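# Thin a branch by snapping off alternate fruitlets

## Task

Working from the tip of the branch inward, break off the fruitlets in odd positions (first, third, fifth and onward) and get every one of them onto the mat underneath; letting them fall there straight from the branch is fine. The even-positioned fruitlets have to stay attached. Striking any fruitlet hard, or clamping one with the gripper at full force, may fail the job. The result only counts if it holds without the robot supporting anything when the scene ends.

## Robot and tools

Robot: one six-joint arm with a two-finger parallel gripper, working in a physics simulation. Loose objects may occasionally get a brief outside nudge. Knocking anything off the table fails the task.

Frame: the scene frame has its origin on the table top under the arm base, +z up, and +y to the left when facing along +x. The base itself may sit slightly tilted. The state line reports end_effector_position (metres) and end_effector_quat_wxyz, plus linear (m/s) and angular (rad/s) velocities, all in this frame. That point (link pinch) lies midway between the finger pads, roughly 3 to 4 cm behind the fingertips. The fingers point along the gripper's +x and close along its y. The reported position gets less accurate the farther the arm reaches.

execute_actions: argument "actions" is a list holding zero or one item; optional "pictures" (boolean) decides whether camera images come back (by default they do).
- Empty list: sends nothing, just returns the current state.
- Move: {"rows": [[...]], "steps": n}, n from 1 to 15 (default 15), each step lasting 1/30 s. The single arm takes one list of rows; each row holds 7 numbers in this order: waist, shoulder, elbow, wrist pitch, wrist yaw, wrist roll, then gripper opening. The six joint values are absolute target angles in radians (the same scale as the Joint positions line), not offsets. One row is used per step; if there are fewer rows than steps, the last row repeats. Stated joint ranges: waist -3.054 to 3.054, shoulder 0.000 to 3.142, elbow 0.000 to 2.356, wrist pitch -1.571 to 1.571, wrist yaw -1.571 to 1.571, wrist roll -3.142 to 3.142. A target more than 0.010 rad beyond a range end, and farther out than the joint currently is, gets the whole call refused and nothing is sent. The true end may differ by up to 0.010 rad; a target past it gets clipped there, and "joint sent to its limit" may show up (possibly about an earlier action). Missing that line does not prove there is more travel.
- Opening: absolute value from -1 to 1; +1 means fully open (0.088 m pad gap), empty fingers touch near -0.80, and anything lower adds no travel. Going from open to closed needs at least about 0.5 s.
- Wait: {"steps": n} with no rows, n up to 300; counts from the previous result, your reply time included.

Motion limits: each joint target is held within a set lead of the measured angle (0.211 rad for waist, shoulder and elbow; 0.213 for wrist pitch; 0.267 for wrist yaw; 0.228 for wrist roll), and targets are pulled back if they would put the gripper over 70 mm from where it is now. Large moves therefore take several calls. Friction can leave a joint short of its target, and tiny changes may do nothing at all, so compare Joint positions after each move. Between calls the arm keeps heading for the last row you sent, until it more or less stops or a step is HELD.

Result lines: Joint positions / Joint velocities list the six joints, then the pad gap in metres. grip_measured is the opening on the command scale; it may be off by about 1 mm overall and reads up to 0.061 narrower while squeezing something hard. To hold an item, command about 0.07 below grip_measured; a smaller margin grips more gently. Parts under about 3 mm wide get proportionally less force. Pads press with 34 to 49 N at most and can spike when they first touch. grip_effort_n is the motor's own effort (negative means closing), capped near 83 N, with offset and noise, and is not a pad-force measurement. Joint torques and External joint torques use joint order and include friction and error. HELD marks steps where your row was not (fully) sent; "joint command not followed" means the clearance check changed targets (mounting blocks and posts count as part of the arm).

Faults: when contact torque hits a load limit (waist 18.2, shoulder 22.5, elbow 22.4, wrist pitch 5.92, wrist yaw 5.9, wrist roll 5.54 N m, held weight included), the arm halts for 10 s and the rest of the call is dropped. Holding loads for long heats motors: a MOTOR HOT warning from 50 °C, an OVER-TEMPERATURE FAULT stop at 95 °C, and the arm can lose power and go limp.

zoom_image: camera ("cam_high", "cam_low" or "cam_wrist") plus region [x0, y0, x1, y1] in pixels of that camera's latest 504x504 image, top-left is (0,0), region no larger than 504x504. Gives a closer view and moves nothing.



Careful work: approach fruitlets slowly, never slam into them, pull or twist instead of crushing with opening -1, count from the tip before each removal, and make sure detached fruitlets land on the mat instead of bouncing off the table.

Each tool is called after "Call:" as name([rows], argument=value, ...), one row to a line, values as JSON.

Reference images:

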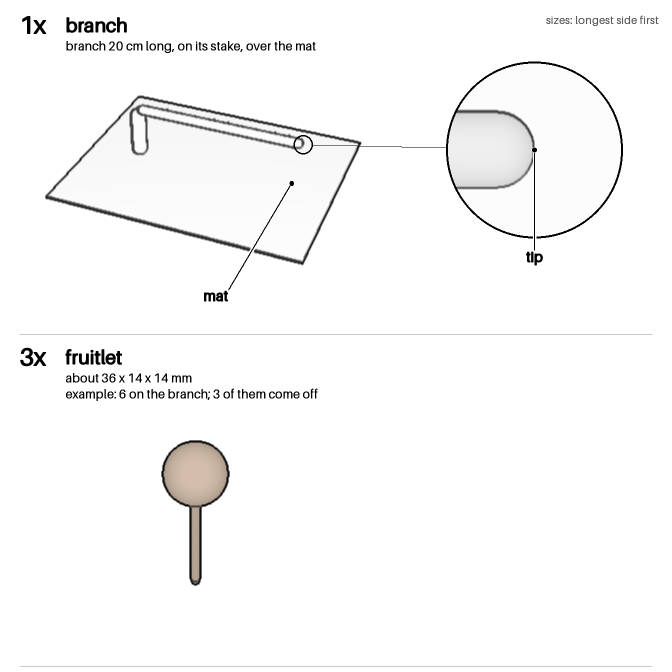

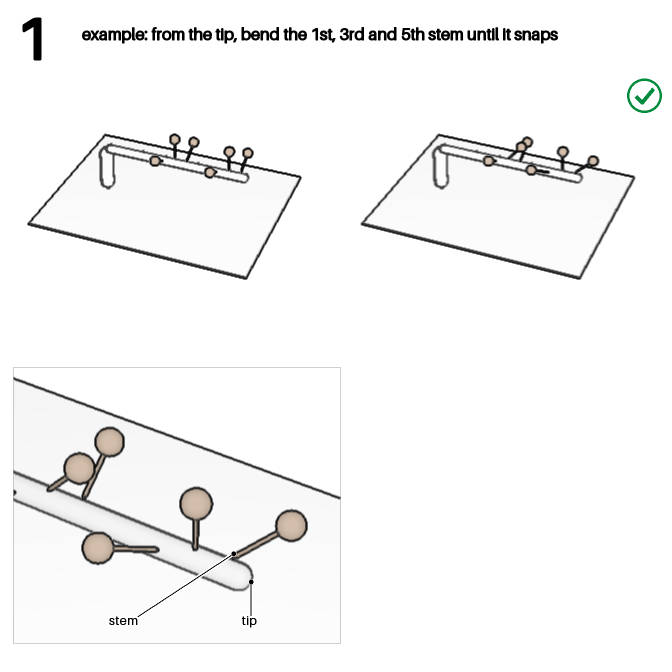

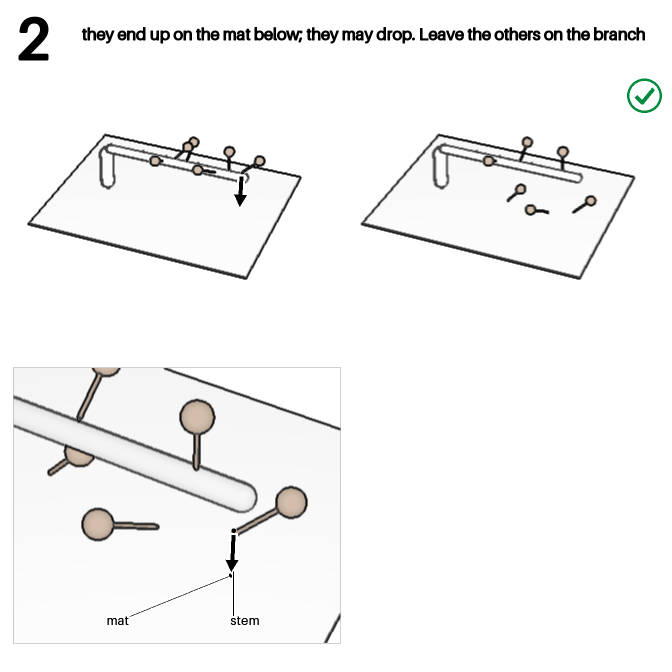

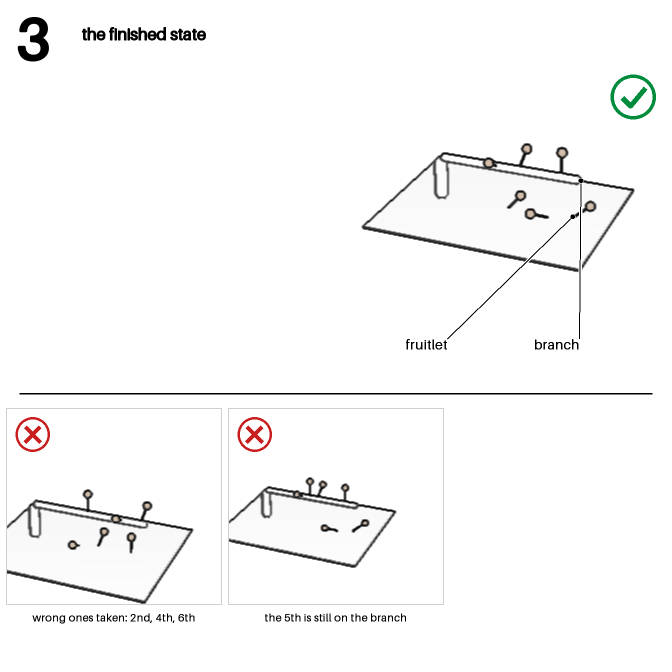

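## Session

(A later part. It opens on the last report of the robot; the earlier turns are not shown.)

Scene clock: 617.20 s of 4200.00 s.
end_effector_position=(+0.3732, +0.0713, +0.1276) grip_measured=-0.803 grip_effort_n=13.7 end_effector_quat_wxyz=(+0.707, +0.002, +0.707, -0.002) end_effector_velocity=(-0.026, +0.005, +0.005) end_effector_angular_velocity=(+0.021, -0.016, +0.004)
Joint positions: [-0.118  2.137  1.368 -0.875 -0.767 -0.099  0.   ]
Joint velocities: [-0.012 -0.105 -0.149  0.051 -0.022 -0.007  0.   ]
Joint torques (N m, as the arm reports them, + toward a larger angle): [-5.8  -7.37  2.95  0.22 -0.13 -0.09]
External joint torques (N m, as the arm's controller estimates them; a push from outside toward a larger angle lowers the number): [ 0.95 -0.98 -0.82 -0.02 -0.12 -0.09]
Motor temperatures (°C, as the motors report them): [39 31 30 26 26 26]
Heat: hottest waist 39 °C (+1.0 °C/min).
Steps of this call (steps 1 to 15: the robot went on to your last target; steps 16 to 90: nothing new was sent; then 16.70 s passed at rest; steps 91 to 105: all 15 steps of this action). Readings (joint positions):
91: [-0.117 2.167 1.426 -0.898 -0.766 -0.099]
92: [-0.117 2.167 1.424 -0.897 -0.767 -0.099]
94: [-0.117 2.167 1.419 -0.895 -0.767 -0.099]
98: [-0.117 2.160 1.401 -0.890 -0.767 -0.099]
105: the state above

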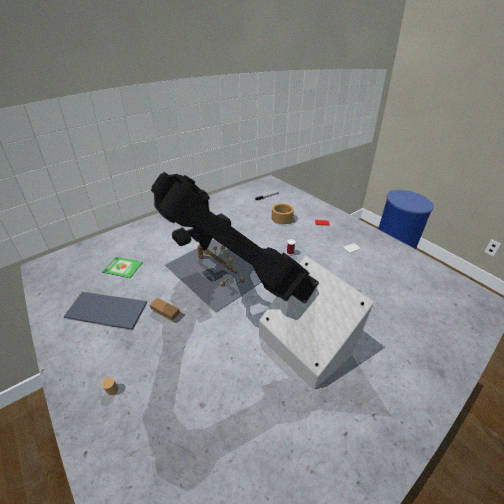

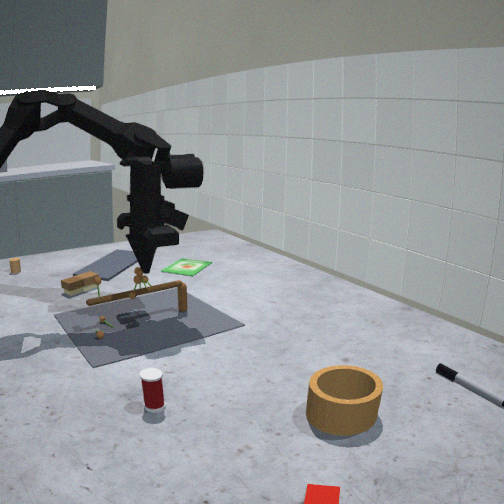

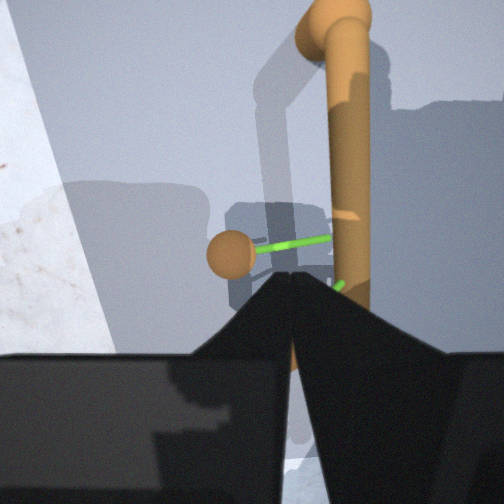

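Call:
execute_actions([
  {"rows": [[-0.121,2.114,1.342,-0.867,-0.77,-0.103,-0.8],[-0.121,2.111,1.337,-0.866,-0.77,-0.103,-0.8],[-0.121,2.109,1.333,-0.864,-0.77,-0.104,-0.8],[-0.121,2.106,1.328,-0.863,-0.77,-0.104,-0.8],[-0.121,2.103,1.324,-0.862,-0.77,-0.105,-0.8],[-0.121,2.101,1.319,-0.860,-0.77,-0.105,-0.8],[-0.121,2.098,1.315,-0.859,-0.77,-0.106,-0.8],[-0.121,2.095,1.310,-0.858,-0.77,-0.106,-0.8],[-0.121,2.093,1.306,-0.856,-0.77,-0.107,-0.8],[-0.121,2.090,1.301,-0.855,-0.77,-0.107,-0.8],[-0.121,2.087,1.297,-0.854,-0.77,-0.108,-0.8],[-0.121,2.085,1.293,-0.852,-0.77,-0.108,-0.8],[-0.121,2.082,1.289,-0.851,-0.77,-0.109,-0.8],[-0.121,2.080,1.285,-0.850,-0.77,-0.109,-0.8],[-0.121,2.078,1.281,-0.849,-0.77,-0.109,-0.8]],"steps":15},
], pictures=false)

Call:
execute_actions([
  {"steps":8},
])

Scene clock: 630.23 s of 4200.00 s.
end_effector_position=(+0.3597, +0.0717, +0.1271) grip_measured=-0.803 grip_effort_n=14.2 end_effector_quat_wxyz=(+0.706, +0.002, +0.708, -0.003) end_effector_velocity=(-0.025, +0.003, +0.000) end_effector_angular_velocity=(+0.008, +0.003, -0.014)
Joint positions: [-0.119  2.096  1.3   -0.854 -0.767 -0.102  0.   ]
Joint velocities: [-0.002 -0.081 -0.125  0.037 -0.007  0.007  0.   ]
Joint torques (N m, as the arm reports them, + toward a larger angle): [-5.6  -7.17  3.05  0.22 -0.14 -0.25]
External joint torques (N m, as the arm's controller estimates them; a push from outside toward a larger angle lowers the number): [ 0.93 -1.07 -0.64 -0.01 -0.13 -0.25]
Motor temperatures (°C, as the motors report them): [40 32 30 26 26 26]
Heat: hottest waist 40 °C (+2.0 °C/min).
Steps of this call (steps 1 to 30: the robot went on to your last target; steps 31 to 90: nothing new was sent; then 9.53 s passed at rest; steps 91 to 105: all 15 steps of this action). Readings (joint positions):
91: [-0.119 2.128 1.353 -0.869 -0.767 -0.099]
92: [-0.119 2.127 1.352 -0.869 -0.767 -0.099]
94: [-0.119 2.124 1.346 -0.867 -0.767 -0.099]
98: [-0.119 2.114 1.330 -0.863 -0.767 -0.099]
105: the state above

Scene clock: 630.50 s of 4200.00 s.
end_effector_position=(+0.3576, +0.0718, +0.1269) grip_measured=-0.803 grip_effort_n=13.7 end_effector_quat_wxyz=(+0.705, +0.003, +0.709, -0.003) end_effector_velocity=(-0.003, +0.003, -0.000) end_effector_angular_velocity=(+0.008, +0.006, +0.004)
Joint positions: [-0.119  2.09   1.29  -0.851 -0.767 -0.103  0.   ]
Joint velocities: [ 0.002 -0.007 -0.007 -0.007 -0.007 -0.007  0.   ]
Joint torques (N m, as the arm reports them, + toward a larger angle): [-5.57 -7.15  3.01  0.22 -0.14 -0.26]
External joint torques (N m, as the arm's controller estimates them; a push from outside toward a larger angle lowers the number): [ 0.86 -1.12 -0.67 -0.01 -0.13 -0.26]
Motor temperatures (°C, as the motors report them): [40 32 30 26 26 26]
Heat: hottest waist 40 °C (+2.0 °C/min).
Steps of this call (steps 1 to 8: the robot went on to your last target). Readings (joint positions):
1: [-0.119 2.094 1.297 -0.854 -0.767 -0.102]
2: [-0.119 2.092 1.295 -0.853 -0.767 -0.103]
4: [-0.119 2.091 1.292 -0.852 -0.767 -0.103]
8: the state above

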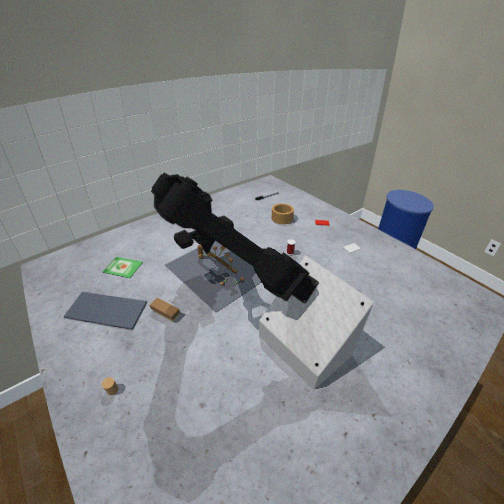

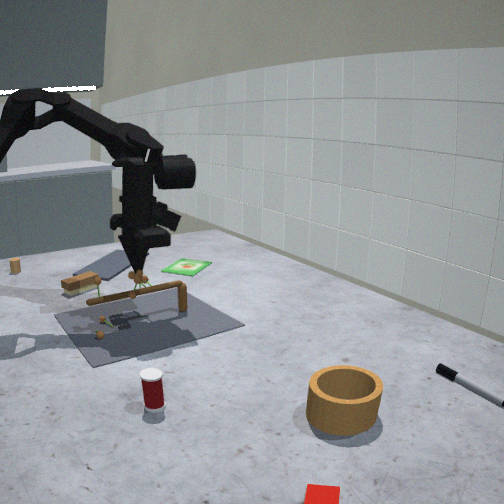

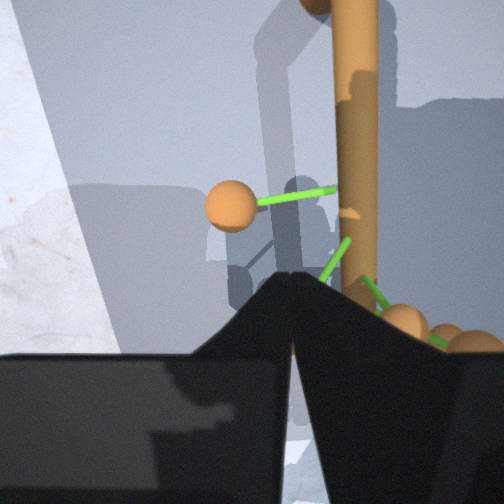

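Call:
execute_actions([
  {"rows": [[-0.121,2.076,1.277,-0.848,-0.77,-0.109,-0.8],[-0.121,2.073,1.273,-0.846,-0.77,-0.110,-0.8],[-0.122,2.071,1.269,-0.845,-0.77,-0.110,-0.8],[-0.122,2.068,1.265,-0.843,-0.77,-0.110,-0.8],[-0.122,2.066,1.261,-0.842,-0.77,-0.111,-0.8],[-0.122,2.064,1.257,-0.841,-0.77,-0.111,-0.8],[-0.123,2.061,1.253,-0.839,-0.77,-0.111,-0.8],[-0.123,2.059,1.249,-0.838,-0.77,-0.111,-0.8],[-0.123,2.057,1.245,-0.837,-0.77,-0.112,-0.8],[-0.123,2.054,1.241,-0.835,-0.77,-0.112,-0.8],[-0.124,2.052,1.237,-0.834,-0.77,-0.112,-0.8],[-0.124,2.050,1.233,-0.832,-0.77,-0.112,-0.8],[-0.124,2.048,1.229,-0.831,-0.77,-0.113,-0.8],[-0.125,2.046,1.226,-0.830,-0.77,-0.113,-0.8],[-0.125,2.044,1.223,-0.829,-0.77,-0.113,-0.8]],"steps":15},
], pictures=false)

Call:
execute_actions([
  {"steps":8},
])

Scene clock: 645.13 s of 4200.00 s.
end_effector_position=(+0.3474, +0.0712, +0.1266) grip_measured=-0.803 grip_effort_n=14.2 end_effector_quat_wxyz=(+0.705, +0.003, +0.709, -0.003) end_effector_velocity=(-0.026, -0.001, -0.002) end_effector_angular_velocity=(+0.010, +0.017, -0.005)
Joint positions: [-0.122  2.061  1.24  -0.835 -0.767 -0.106  0.   ]
Joint velocities: [-0.007 -0.061 -0.115  0.022 -0.007 -0.022  0.   ]
Joint torques (N m, as the arm reports them, + toward a larger angle): [-5.49 -7.07  3.02  0.24 -0.14 -0.29]
External joint torques (N m, as the arm's controller estimates them; a push from outside toward a larger angle lowers the number): [ 0.76 -1.2  -0.61  0.02 -0.12 -0.29]
Motor temperatures (°C, as the motors report them): [40 33 29 26 26 26]
Heat: hottest waist 40 °C (+2.0 °C/min).
Steps of this call (steps 1 to 30: the robot went on to your last target; steps 31 to 90: nothing new was sent; then 11.13 s passed at rest; steps 91 to 105: all 15 steps of this action). Readings (joint positions):
91: [-0.119 2.089 1.289 -0.850 -0.767 -0.103]
92: [-0.119 2.088 1.287 -0.850 -0.767 -0.103]
94: [-0.120 2.085 1.281 -0.848 -0.767 -0.103]
98: [-0.120 2.076 1.268 -0.843 -0.767 -0.104]
105: the state above

Scene clock: 645.40 s of 4200.00 s.
end_effector_position=(+0.3457, +0.0710, +0.1266) grip_measured=-0.803 grip_effort_n=14.2 end_effector_quat_wxyz=(+0.705, +0.004, +0.709, -0.003) end_effector_velocity=(-0.003, -0.003, +0.001) end_effector_angular_velocity=(-0.006, +0.004, -0.006)
Joint positions: [-0.123  2.056  1.231 -0.832 -0.767 -0.106  0.   ]
Joint velocities: [-0.007 -0.002 -0.007 -0.007  0.007 -0.007  0.   ]
Joint torques (N m, as the arm reports them, + toward a larger angle): [-5.41 -6.94  3.02  0.24 -0.14 -0.26]
External joint torques (N m, as the arm's controller estimates them; a push from outside toward a larger angle lowers the number): [ 0.9  -1.17 -0.59  0.01 -0.13 -0.26]
Motor temperatures (°C, as the motors report them): [40 33 29 26 26 26]
Heat: hottest waist 40 °C (+2.0 °C/min).
Steps of this call (steps 1 to 8: the robot went on to your last target). Readings (joint positions):
1: [-0.122 2.060 1.237 -0.834 -0.767 -0.106]
2: [-0.122 2.058 1.235 -0.834 -0.767 -0.106]
4: [-0.123 2.057 1.233 -0.832 -0.767 -0.106]
8: the state above

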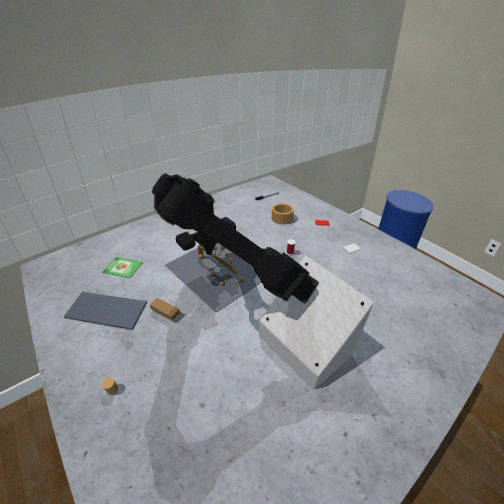

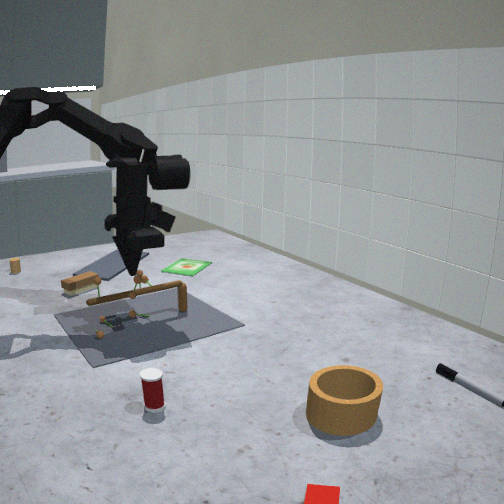

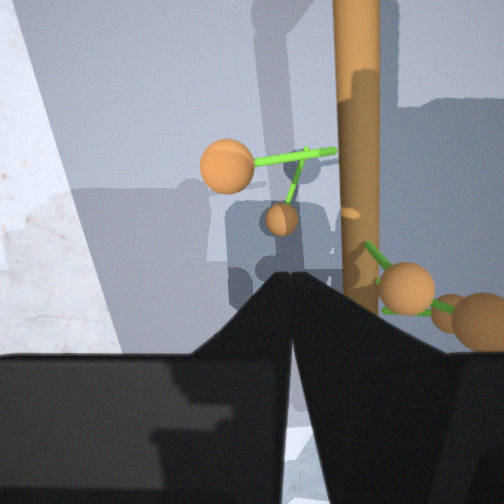

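Call:
execute_actions([
  {"rows": [[-0.135,2.04,1.235,-0.855,-0.768,-0.125,-0.8],[-0.15,2.034,1.255,-0.89,-0.766,-0.145,-0.8],[-0.165,2.028,1.275,-0.925,-0.764,-0.165,-0.8],[-0.18,2.023,1.295,-0.96,-0.762,-0.187,-0.8],[-0.197,2.02,1.315,-0.992,-0.76,-0.21,-0.8],[-0.197,2.02,1.315,-0.992,-0.76,-0.21,-0.8],[-0.197,2.02,1.315,-0.992,-0.76,-0.21,-0.8],[-0.197,2.025,1.31,-0.992,-0.76,-0.21,-0.8],[-0.215,2.04,1.295,-0.989,-0.756,-0.233,-0.8],[-0.235,2.05,1.28,-0.986,-0.752,-0.26,-0.8],[-0.255,2.06,1.265,-0.983,-0.748,-0.287,-0.8],[-0.275,2.07,1.25,-0.98,-0.744,-0.314,-0.8],[-0.295,2.08,1.238,-0.976,-0.74,-0.343,-0.8],[-0.31,2.088,1.228,-0.973,-0.736,-0.362,-0.8],[-0.318,2.093,1.222,-0.971,-0.735,-0.371,-0.8]],"steps":15},
], pictures=false)

Call:
execute_actions([
  {"steps":20},
])

Scene clock: 681.57 s of 4200.00 s.
end_effector_position=(+0.3360, +0.0378, +0.1668) grip_measured=-0.803 grip_effort_n=13.7 end_effector_quat_wxyz=(+0.711, -0.003, +0.703, +0.002) end_effector_velocity=(-0.103, -0.217, +0.010) end_effector_angular_velocity=(+0.006, +0.070, -0.214)
Joint positions: [-0.276  2.058  1.258 -0.975 -0.747 -0.315  0.   ]
Joint velocities: [-0.525  0.261 -0.3   -0.007  0.125 -0.549  0.   ]
Joint torques (N m, as the arm reports them, + toward a larger angle): [-4.95 -4.16  3.09  0.12  0.06 -0.28]
External joint torques (N m, as the arm's controller estimates them; a push from outside toward a larger angle lowers the number): [ 0.76  1.34 -0.84 -0.14  0.11 -0.27]
Motor temperatures (°C, as the motors report them): [40 34 29 26 26 26]
Heat: hottest waist 40 °C (+0.0 °C/min).
Steps of this call (steps 1 to 15: the robot went on to your last target; steps 16 to 90: nothing new was sent; then 32.67 s passed at rest; steps 91 to 105: all 15 steps of this action). Readings (joint positions):
91: [-0.124 2.055 1.231 -0.833 -0.767 -0.110]
92: [-0.126 2.054 1.233 -0.846 -0.767 -0.117]
94: [-0.142 2.050 1.247 -0.894 -0.767 -0.142]
98: [-0.186 2.036 1.291 -0.960 -0.765 -0.186]
105: the state above

Scene clock: 682.23 s of 4200.00 s.
end_effector_position=(+0.3262, +0.0202, +0.1656) grip_measured=-0.803 grip_effort_n=13.7 end_effector_quat_wxyz=(+0.708, +0.003, +0.707, -0.002) end_effector_velocity=(+0.002, -0.002, +0.002) end_effector_angular_velocity=(-0.010, -0.007, +0.014)
Joint positions: [-0.317  2.084  1.23  -0.973 -0.737 -0.365  0.   ]
Joint velocities: [-0.002 -0.002  0.002  0.007  0.007 -0.007  0.   ]
Joint torques (N m, as the arm reports them, + toward a larger angle): [-5.13 -4.38  3.37  0.23  0.04 -0.27]
External joint torques (N m, as the arm's controller estimates them; a push from outside toward a larger angle lowers the number): [ 0.88  1.08 -0.68 -0.03  0.06 -0.27]
Motor temperatures (°C, as the motors report them): [40 34 29 26 26 26]
Heat: hottest waist 40 °C (+0.0 °C/min).
Steps of this call (steps 1 to 20: the robot went on to your last target). Readings (joint positions):
1: [-0.292 2.066 1.249 -0.975 -0.742 -0.328]
2: [-0.303 2.074 1.242 -0.975 -0.739 -0.338]
4: [-0.315 2.082 1.233 -0.975 -0.737 -0.350]
8: [-0.317 2.084 1.231 -0.973 -0.737 -0.361]
20: the state above

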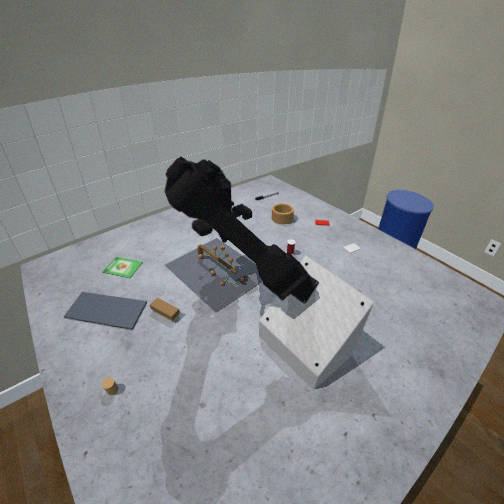

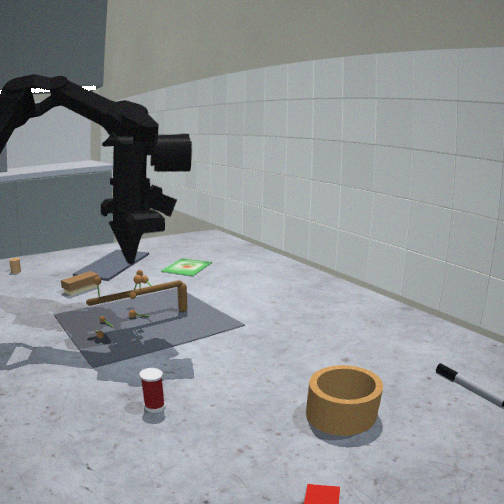

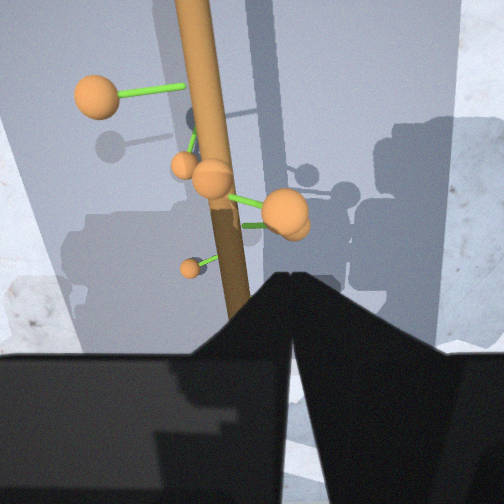

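Call:
execute_actions([
  {"rows": [[-0.312,2.096,1.216,-0.958,-0.737,-0.362,-0.8],[-0.306,2.098,1.21,-0.945,-0.738,-0.354,-0.8],[-0.30,2.10,1.204,-0.931,-0.74,-0.346,-0.8],[-0.294,2.102,1.198,-0.917,-0.741,-0.338,-0.8],[-0.288,2.104,1.192,-0.903,-0.743,-0.330,-0.8],[-0.282,2.106,1.186,-0.889,-0.744,-0.322,-0.8],[-0.276,2.108,1.18,-0.875,-0.746,-0.314,-0.8],[-0.270,2.111,1.174,-0.861,-0.747,-0.306,-0.8],[-0.264,2.113,1.168,-0.847,-0.749,-0.298,-0.8],[-0.258,2.116,1.162,-0.833,-0.750,-0.290,-0.8],[-0.253,2.118,1.156,-0.822,-0.751,-0.284,-0.8],[-0.249,2.120,1.151,-0.812,-0.752,-0.278,-0.8],[-0.245,2.122,1.147,-0.803,-0.753,-0.273,-0.8],[-0.242,2.123,1.144,-0.797,-0.754,-0.270,-0.8],[-0.240,2.124,1.142,-0.793,-0.754,-0.268,-0.8]],"steps":15},
], pictures=false)

Call:
execute_actions([
  {"steps":15},
])

Scene clock: 694.53 s of 4200.00 s.
end_effector_position=(+0.3265, +0.0196, +0.1331) grip_measured=-0.803 grip_effort_n=13.7 end_effector_quat_wxyz=(+0.707, -0.001, +0.707, -0.000) end_effector_velocity=(-0.013, +0.003, -0.057) end_effector_angular_velocity=(+0.028, +0.040, -0.006)
Joint positions: [-0.251  2.109  1.16  -0.818 -0.748 -0.286  0.   ]
Joint velocities: [ 0.11   0.051 -0.125  0.212 -0.037  0.11   0.   ]
Joint torques (N m, as the arm reports them, + toward a larger angle): [-5.01 -4.39  3.17  0.29 -0.16  0.21]
External joint torques (N m, as the arm's controller estimates them; a push from outside toward a larger angle lowers the number): [ 1.17  1.36 -0.63  0.04 -0.13  0.21]
Motor temperatures (°C, as the motors report them): [40 33 29 26 26 26]
Heat: hottest waist 40 °C (+0.0 °C/min).
Steps of this call (steps 1 to 15: the robot went on to your last target; steps 16 to 90: nothing new was sent; then 8.80 s passed at rest; steps 91 to 105: all 15 steps of this action). Readings (joint positions):
91: [-0.317 2.084 1.229 -0.970 -0.737 -0.365]
92: [-0.316 2.084 1.227 -0.964 -0.737 -0.365]
94: [-0.311 2.085 1.220 -0.946 -0.737 -0.360]
98: [-0.290 2.093 1.198 -0.898 -0.740 -0.333]
105: the state above

Scene clock: 695.03 s of 4200.00 s.
end_effector_position=(+0.3264, +0.0195, +0.1288) grip_measured=-0.803 grip_effort_n=14.2 end_effector_quat_wxyz=(+0.708, -0.001, +0.706, -0.000) end_effector_velocity=(-0.001, +0.001, +0.001) end_effector_angular_velocity=(+0.009, +0.001, -0.014)
Joint positions: [-0.243  2.113  1.15  -0.795 -0.75  -0.274  0.   ]
Joint velocities: [-0.002 -0.002 -0.002 -0.007 -0.007  0.007  0.   ]
Joint torques (N m, as the arm reports them, + toward a larger angle): [-4.82 -4.27  2.99  0.25 -0.15  0.21]
External joint torques (N m, as the arm's controller estimates them; a push from outside toward a larger angle lowers the number): [ 1.21  1.31 -0.65  0.02 -0.13  0.21]
Motor temperatures (°C, as the motors report them): [40 33 29 26 26 26]
Heat: hottest waist 40 °C (+0.0 °C/min).
Steps of this call (steps 1 to 15: the robot went on to your last target). Readings (joint positions):
1: [-0.248 2.111 1.157 -0.812 -0.749 -0.283]
2: [-0.246 2.112 1.154 -0.808 -0.749 -0.281]
4: [-0.244 2.113 1.152 -0.802 -0.750 -0.278]
8: [-0.243 2.113 1.150 -0.797 -0.750 -0.275]
15: the state above

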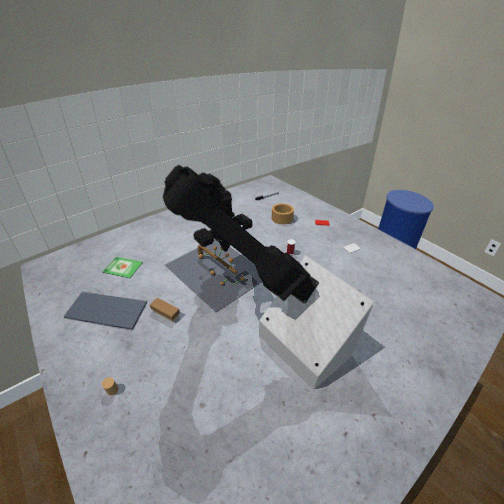

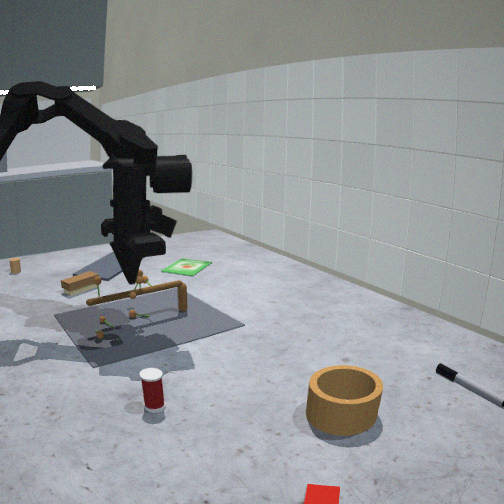

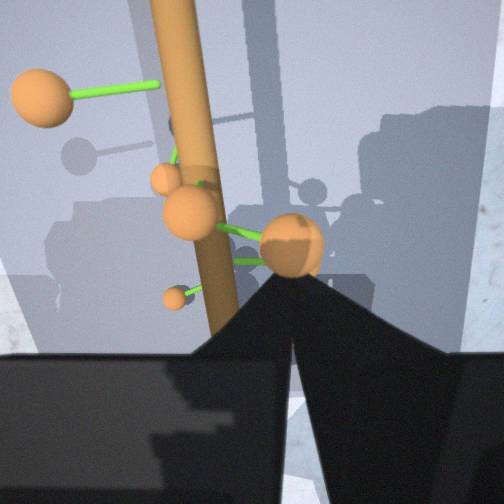

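Call:
execute_actions([
  {"rows": [[-0.240,2.124,1.158,-0.797,-0.754,-0.268,-0.8],[-0.240,2.126,1.162,-0.798,-0.754,-0.267,-0.8],[-0.239,2.128,1.166,-0.800,-0.754,-0.267,-0.8],[-0.239,2.131,1.170,-0.801,-0.754,-0.266,-0.8],[-0.238,2.133,1.175,-0.803,-0.755,-0.265,-0.8],[-0.238,2.136,1.179,-0.804,-0.755,-0.265,-0.8],[-0.237,2.138,1.183,-0.806,-0.755,-0.264,-0.8],[-0.237,2.140,1.188,-0.807,-0.755,-0.263,-0.8],[-0.236,2.143,1.192,-0.809,-0.755,-0.263,-0.8],[-0.236,2.145,1.196,-0.810,-0.755,-0.262,-0.8],[-0.235,2.148,1.201,-0.812,-0.755,-0.261,-0.8],[-0.235,2.150,1.205,-0.813,-0.756,-0.261,-0.8],[-0.234,2.152,1.209,-0.815,-0.756,-0.260,-0.8],[-0.234,2.155,1.214,-0.816,-0.756,-0.259,-0.8],[-0.233,2.157,1.218,-0.817,-0.756,-0.259,-0.8]],"steps":15},
], pictures=false)

Call:
execute_actions([
  {"rows": [[-0.233,2.160,1.222,-0.819,-0.756,-0.258,-0.8],[-0.232,2.162,1.227,-0.820,-0.756,-0.257,-0.8],[-0.232,2.164,1.231,-0.822,-0.756,-0.257,-0.8],[-0.231,2.167,1.235,-0.823,-0.756,-0.256,-0.8],[-0.231,2.169,1.240,-0.825,-0.756,-0.255,-0.8],[-0.230,2.172,1.244,-0.826,-0.757,-0.255,-0.8],[-0.230,2.174,1.248,-0.828,-0.757,-0.254,-0.8],[-0.229,2.176,1.253,-0.829,-0.757,-0.253,-0.8],[-0.229,2.179,1.257,-0.831,-0.757,-0.253,-0.8],[-0.228,2.181,1.261,-0.832,-0.757,-0.252,-0.8],[-0.228,2.184,1.266,-0.833,-0.757,-0.251,-0.8],[-0.227,2.186,1.270,-0.835,-0.757,-0.250,-0.8],[-0.226,2.188,1.274,-0.836,-0.757,-0.250,-0.8],[-0.226,2.191,1.279,-0.837,-0.757,-0.249,-0.8],[-0.225,2.193,1.283,-0.838,-0.757,-0.248,-0.8]],"steps":15},
])

Scene clock: 710.83 s of 4200.00 s.
end_effector_position=(+0.3365, +0.0198, +0.1292) grip_measured=-0.803 grip_effort_n=13.7 end_effector_quat_wxyz=(+0.708, -0.001, +0.706, +0.000) end_effector_velocity=(+0.030, +0.003, +0.003) end_effector_angular_velocity=(+0.016, -0.016, +0.020)
Joint positions: [-0.237  2.139  1.198 -0.811 -0.752 -0.267  0.   ]
Joint velocities: [ 0.012  0.066  0.129 -0.037 -0.022  0.007  0.   ]
Joint torques (N m, as the arm reports them, + toward a larger angle): [-4.98 -4.38  4.81 -0.01 -0.17  0.22]
External joint torques (N m, as the arm's controller estimates them; a push from outside toward a larger angle lowers the number): [ 1.24  1.47  1.04 -0.26 -0.14  0.22]
Motor temperatures (°C, as the motors report them): [40 32 29 26 26 26]
Heat: hottest waist 40 °C (+0.0 °C/min).
Steps of this call (steps 1 to 15: the robot went on to your last target; steps 16 to 90: nothing new was sent; then 12.30 s passed at rest; steps 91 to 105: all 15 steps of this action). Readings (joint positions):
91: [-0.243 2.113 1.150 -0.795 -0.750 -0.274]
92: [-0.243 2.113 1.150 -0.795 -0.750 -0.274]
94: [-0.243 2.115 1.152 -0.796 -0.750 -0.273]
98: [-0.241 2.123 1.167 -0.801 -0.751 -0.271]
105: the state above

Scene clock: 711.33 s of 4200.00 s.
end_effector_position=(+0.3498, +0.0200, +0.1294) grip_measured=-0.803 grip_effort_n=14.2 end_effector_quat_wxyz=(+0.708, -0.001, +0.706, +0.000) end_effector_velocity=(+0.028, +0.004, -0.000) end_effector_angular_velocity=(+0.017, -0.009, +0.020)
Joint positions: [-0.23   2.175  1.263 -0.833 -0.753 -0.256  0.   ]
Joint velocities: [ 0.017  0.071  0.129 -0.037 -0.022  0.007  0.   ]
Joint torques (N m, as the arm reports them, + toward a larger angle): [-5.17 -4.58  4.92  0.   -0.17  0.21]
External joint torques (N m, as the arm's controller estimates them; a push from outside toward a larger angle lowers the number): [ 1.28  1.45  1.17 -0.24 -0.14  0.21]
Motor temperatures (°C, as the motors report them): [40 32 29 26 26 26]
Heat: hottest waist 40 °C (+0.0 °C/min).
Steps of this call (steps 1 to 15: all 15 steps of this action). Readings (joint positions):
1: [-0.237 2.142 1.202 -0.813 -0.752 -0.266]
2: [-0.236 2.144 1.207 -0.814 -0.752 -0.265]
4: [-0.235 2.149 1.215 -0.817 -0.752 -0.264]
8: [-0.233 2.158 1.233 -0.824 -0.753 -0.261]
15: the state above

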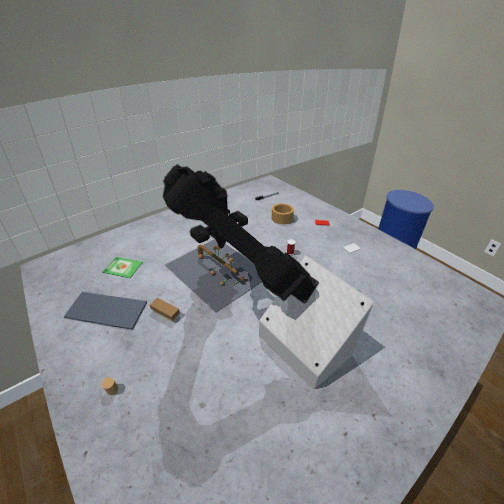

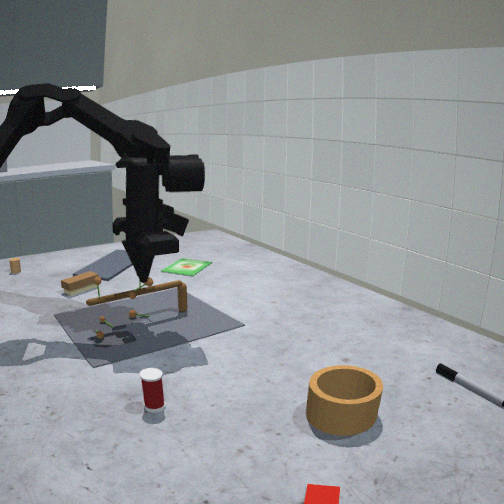

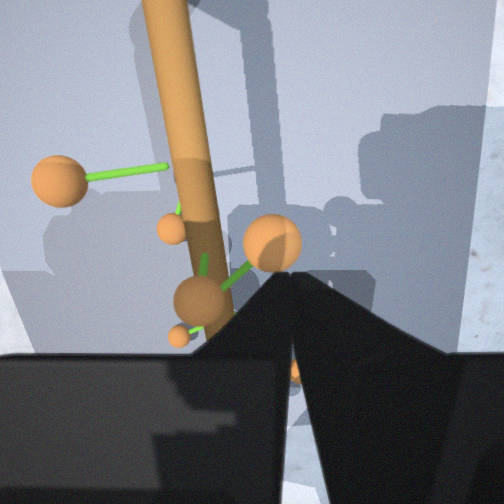

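Call:
execute_actions([
  {"rows": [[-0.224,2.194,1.285,-0.839,-0.757,-0.247,-0.8],[-0.224,2.196,1.288,-0.840,-0.757,-0.247,-0.8],[-0.223,2.197,1.290,-0.840,-0.757,-0.246,-0.8],[-0.222,2.198,1.292,-0.841,-0.757,-0.246,-0.8],[-0.222,2.200,1.295,-0.842,-0.757,-0.245,-0.8],[-0.221,2.201,1.297,-0.843,-0.757,-0.245,-0.8],[-0.221,2.202,1.299,-0.843,-0.757,-0.244,-0.8],[-0.220,2.203,1.302,-0.844,-0.757,-0.244,-0.8],[-0.220,2.205,1.304,-0.845,-0.757,-0.243,-0.8],[-0.219,2.206,1.306,-0.846,-0.757,-0.243,-0.8],[-0.219,2.207,1.308,-0.846,-0.757,-0.242,-0.8],[-0.218,2.209,1.311,-0.847,-0.757,-0.242,-0.8],[-0.217,2.210,1.313,-0.848,-0.757,-0.241,-0.8],[-0.217,2.211,1.315,-0.848,-0.757,-0.241,-0.8],[-0.216,2.212,1.317,-0.849,-0.757,-0.240,-0.8]],"steps":15},
])

Scene clock: 723.30 s of 4200.00 s.
end_effector_position=(+0.3582, +0.0214, +0.1283) grip_measured=-0.803 grip_effort_n=13.7 end_effector_quat_wxyz=(+0.708, -0.002, +0.707, +0.001) end_effector_velocity=(+0.009, +0.005, -0.002) end_effector_angular_velocity=(+0.008, +0.015, +0.015)
Joint positions: [-0.221  2.197  1.303 -0.845 -0.753 -0.248  0.   ]
Joint velocities: [ 0.017  0.032  0.061 -0.037 -0.007 -0.007  0.   ]
Joint torques (N m, as the arm reports them, + toward a larger angle): [-5.33 -4.7   4.81 -0.06 -0.15  0.21]
External joint torques (N m, as the arm's controller estimates them; a push from outside toward a larger angle lowers the number): [ 1.22  1.51  1.1  -0.29 -0.12  0.21]
Motor temperatures (°C, as the motors report them): [40 32 30 26 26 26]
Heat: hottest waist 40 °C (+0.0 °C/min).
Steps of this call (steps 1 to 30: the robot went on to your last target; steps 31 to 90: nothing new was sent; then 8.47 s passed at rest; steps 91 to 105: all 15 steps of this action). Readings (joint positions):
91: [-0.228 2.181 1.275 -0.837 -0.753 -0.254]
92: [-0.228 2.182 1.276 -0.837 -0.753 -0.254]
94: [-0.227 2.183 1.279 -0.838 -0.753 -0.253]
98: [-0.225 2.188 1.287 -0.840 -0.753 -0.251]
105: the state above

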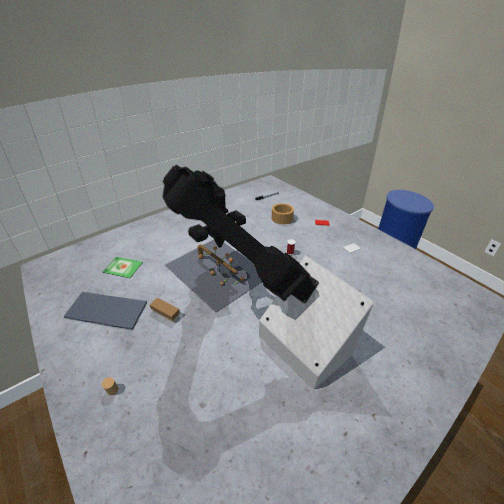

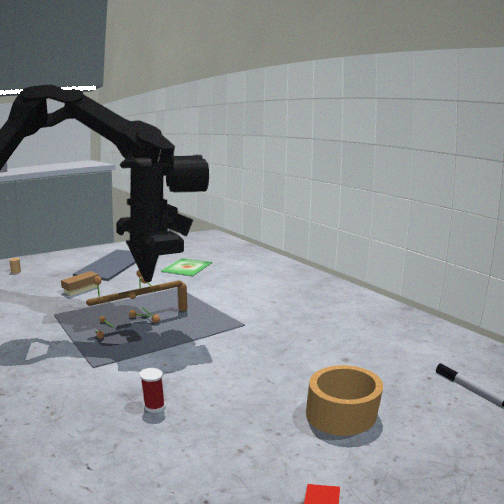

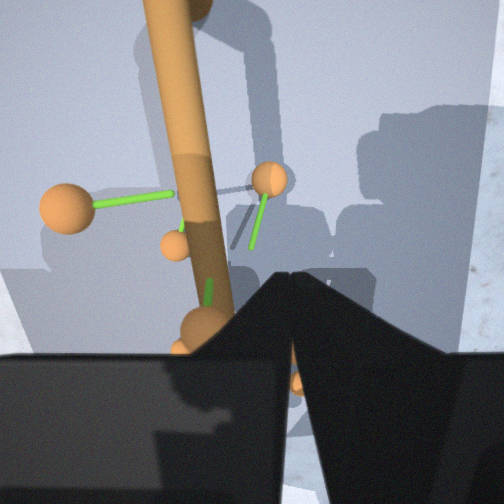

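Call:
execute_actions([
  {"rows": [[-0.235,2.19,1.31,-0.87,-0.752,-0.265,-0.8],[-0.26,2.18,1.325,-0.91,-0.748,-0.295,-0.8],[-0.285,2.17,1.345,-0.95,-0.744,-0.325,-0.8],[-0.31,2.16,1.37,-0.995,-0.739,-0.355,-0.8],[-0.335,2.15,1.40,-1.04,-0.734,-0.39,-0.8],[-0.36,2.14,1.43,-1.09,-0.73,-0.42,-0.6],[-0.38,2.13,1.46,-1.14,-0.725,-0.44,-0.3],[-0.39,2.13,1.49,-1.18,-0.72,-0.46,0.0],[-0.40,2.13,1.51,-1.21,-0.715,-0.47,0.4],[-0.40,2.13,1.52,-1.23,-0.715,-0.47,0.8]],"steps":15},
], pictures=false)

Call:
execute_actions([
  {"steps":20},
])

Scene clock: 734.50 s of 4200.00 s.
end_effector_position=(+0.3612, +0.0207, +0.2271) grip_measured=+0.298 grip_effort_n=14.2 end_effector_quat_wxyz=(+0.726, -0.013, +0.688, +0.003) end_effector_velocity=(-0.014, +0.019, +0.009) end_effector_angular_velocity=(+0.014, +0.096, +0.042)
Joint positions: [-0.401  2.129  1.51  -1.208 -0.722 -0.456  0.054]
Joint velocities: [ 0.012 -0.002  0.066 -0.183  0.022 -0.11   0.175]
Joint torques (N m, as the arm reports them, + toward a larger angle): [-5.2  -5.46  4.84  0.    0.12 -0.25]
External joint torques (N m, as the arm's controller estimates them; a push from outside toward a larger angle lowers the number): [ 1.12 -0.5   0.79 -0.28  0.12 -0.26]
Motor temperatures (°C, as the motors report them): [40 32 30 25 26 26]
Heat: hottest waist 40 °C (+0.0 °C/min).
Steps of this call (steps 1 to 15: the robot went on to your last target; steps 16 to 90: nothing new was sent; then 7.70 s passed at rest; steps 91 to 105: all 15 steps of this action). Readings (joint positions):
91: [-0.219 2.200 1.309 -0.851 -0.753 -0.246]
92: [-0.223 2.200 1.311 -0.865 -0.753 -0.254]
94: [-0.246 2.197 1.325 -0.918 -0.752 -0.292]
98: [-0.335 2.173 1.404 -1.067 -0.733 -0.389]
105: the state above

Scene clock: 735.17 s of 4200.00 s.
end_effector_position=(+0.3584, +0.0219, +0.2274) grip_measured=+0.797 grip_effort_n=13.7 end_effector_quat_wxyz=(+0.721, -0.011, +0.693, +0.003) end_effector_velocity=(-0.001, +0.001, +0.001) end_effector_angular_velocity=(+0.009, +0.000, +0.001)
Joint positions: [-0.401  2.129  1.513 -1.228 -0.718 -0.464  0.078]
Joint velocities: [-0.002 -0.002 -0.002 -0.007 -0.007 -0.007  0.   ]
Joint torques (N m, as the arm reports them, + toward a larger angle): [-5.35 -5.52  5.51  0.03  0.05 -0.26]
External joint torques (N m, as the arm's controller estimates them; a push from outside toward a larger angle lowers the number): [ 1.07  0.19  1.12 -0.28  0.09 -0.26]
Motor temperatures (°C, as the motors report them): [40 32 30 25 26 26]
Heat: hottest waist 40 °C (+0.0 °C/min).
Steps of this call (steps 1 to 20: the robot went on to your last target). Readings (joint positions):
1: [-0.401 2.129 1.511 -1.213 -0.721 -0.458]
2: [-0.401 2.129 1.511 -1.218 -0.719 -0.460]
4: [-0.401 2.129 1.511 -1.223 -0.718 -0.461]
8: [-0.401 2.129 1.513 -1.226 -0.718 -0.463]
20: the state above

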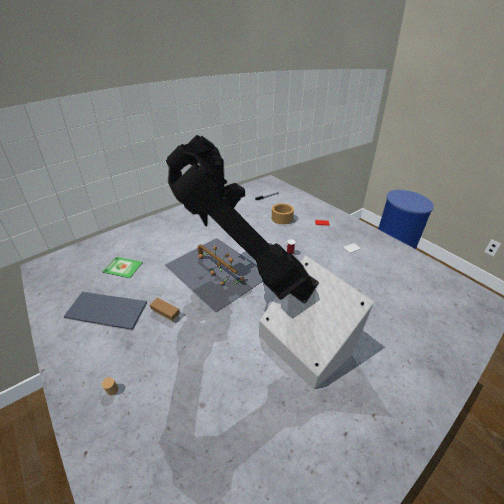

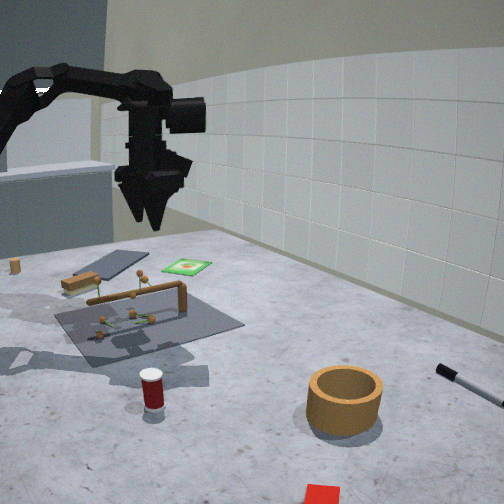

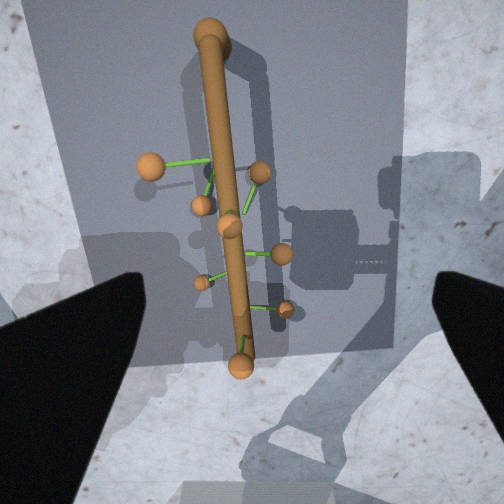

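All four are on the mat; B, D, F and H remain on the branch.

Call:
finished_scene(scene=1)

The scene is finished: the task was done.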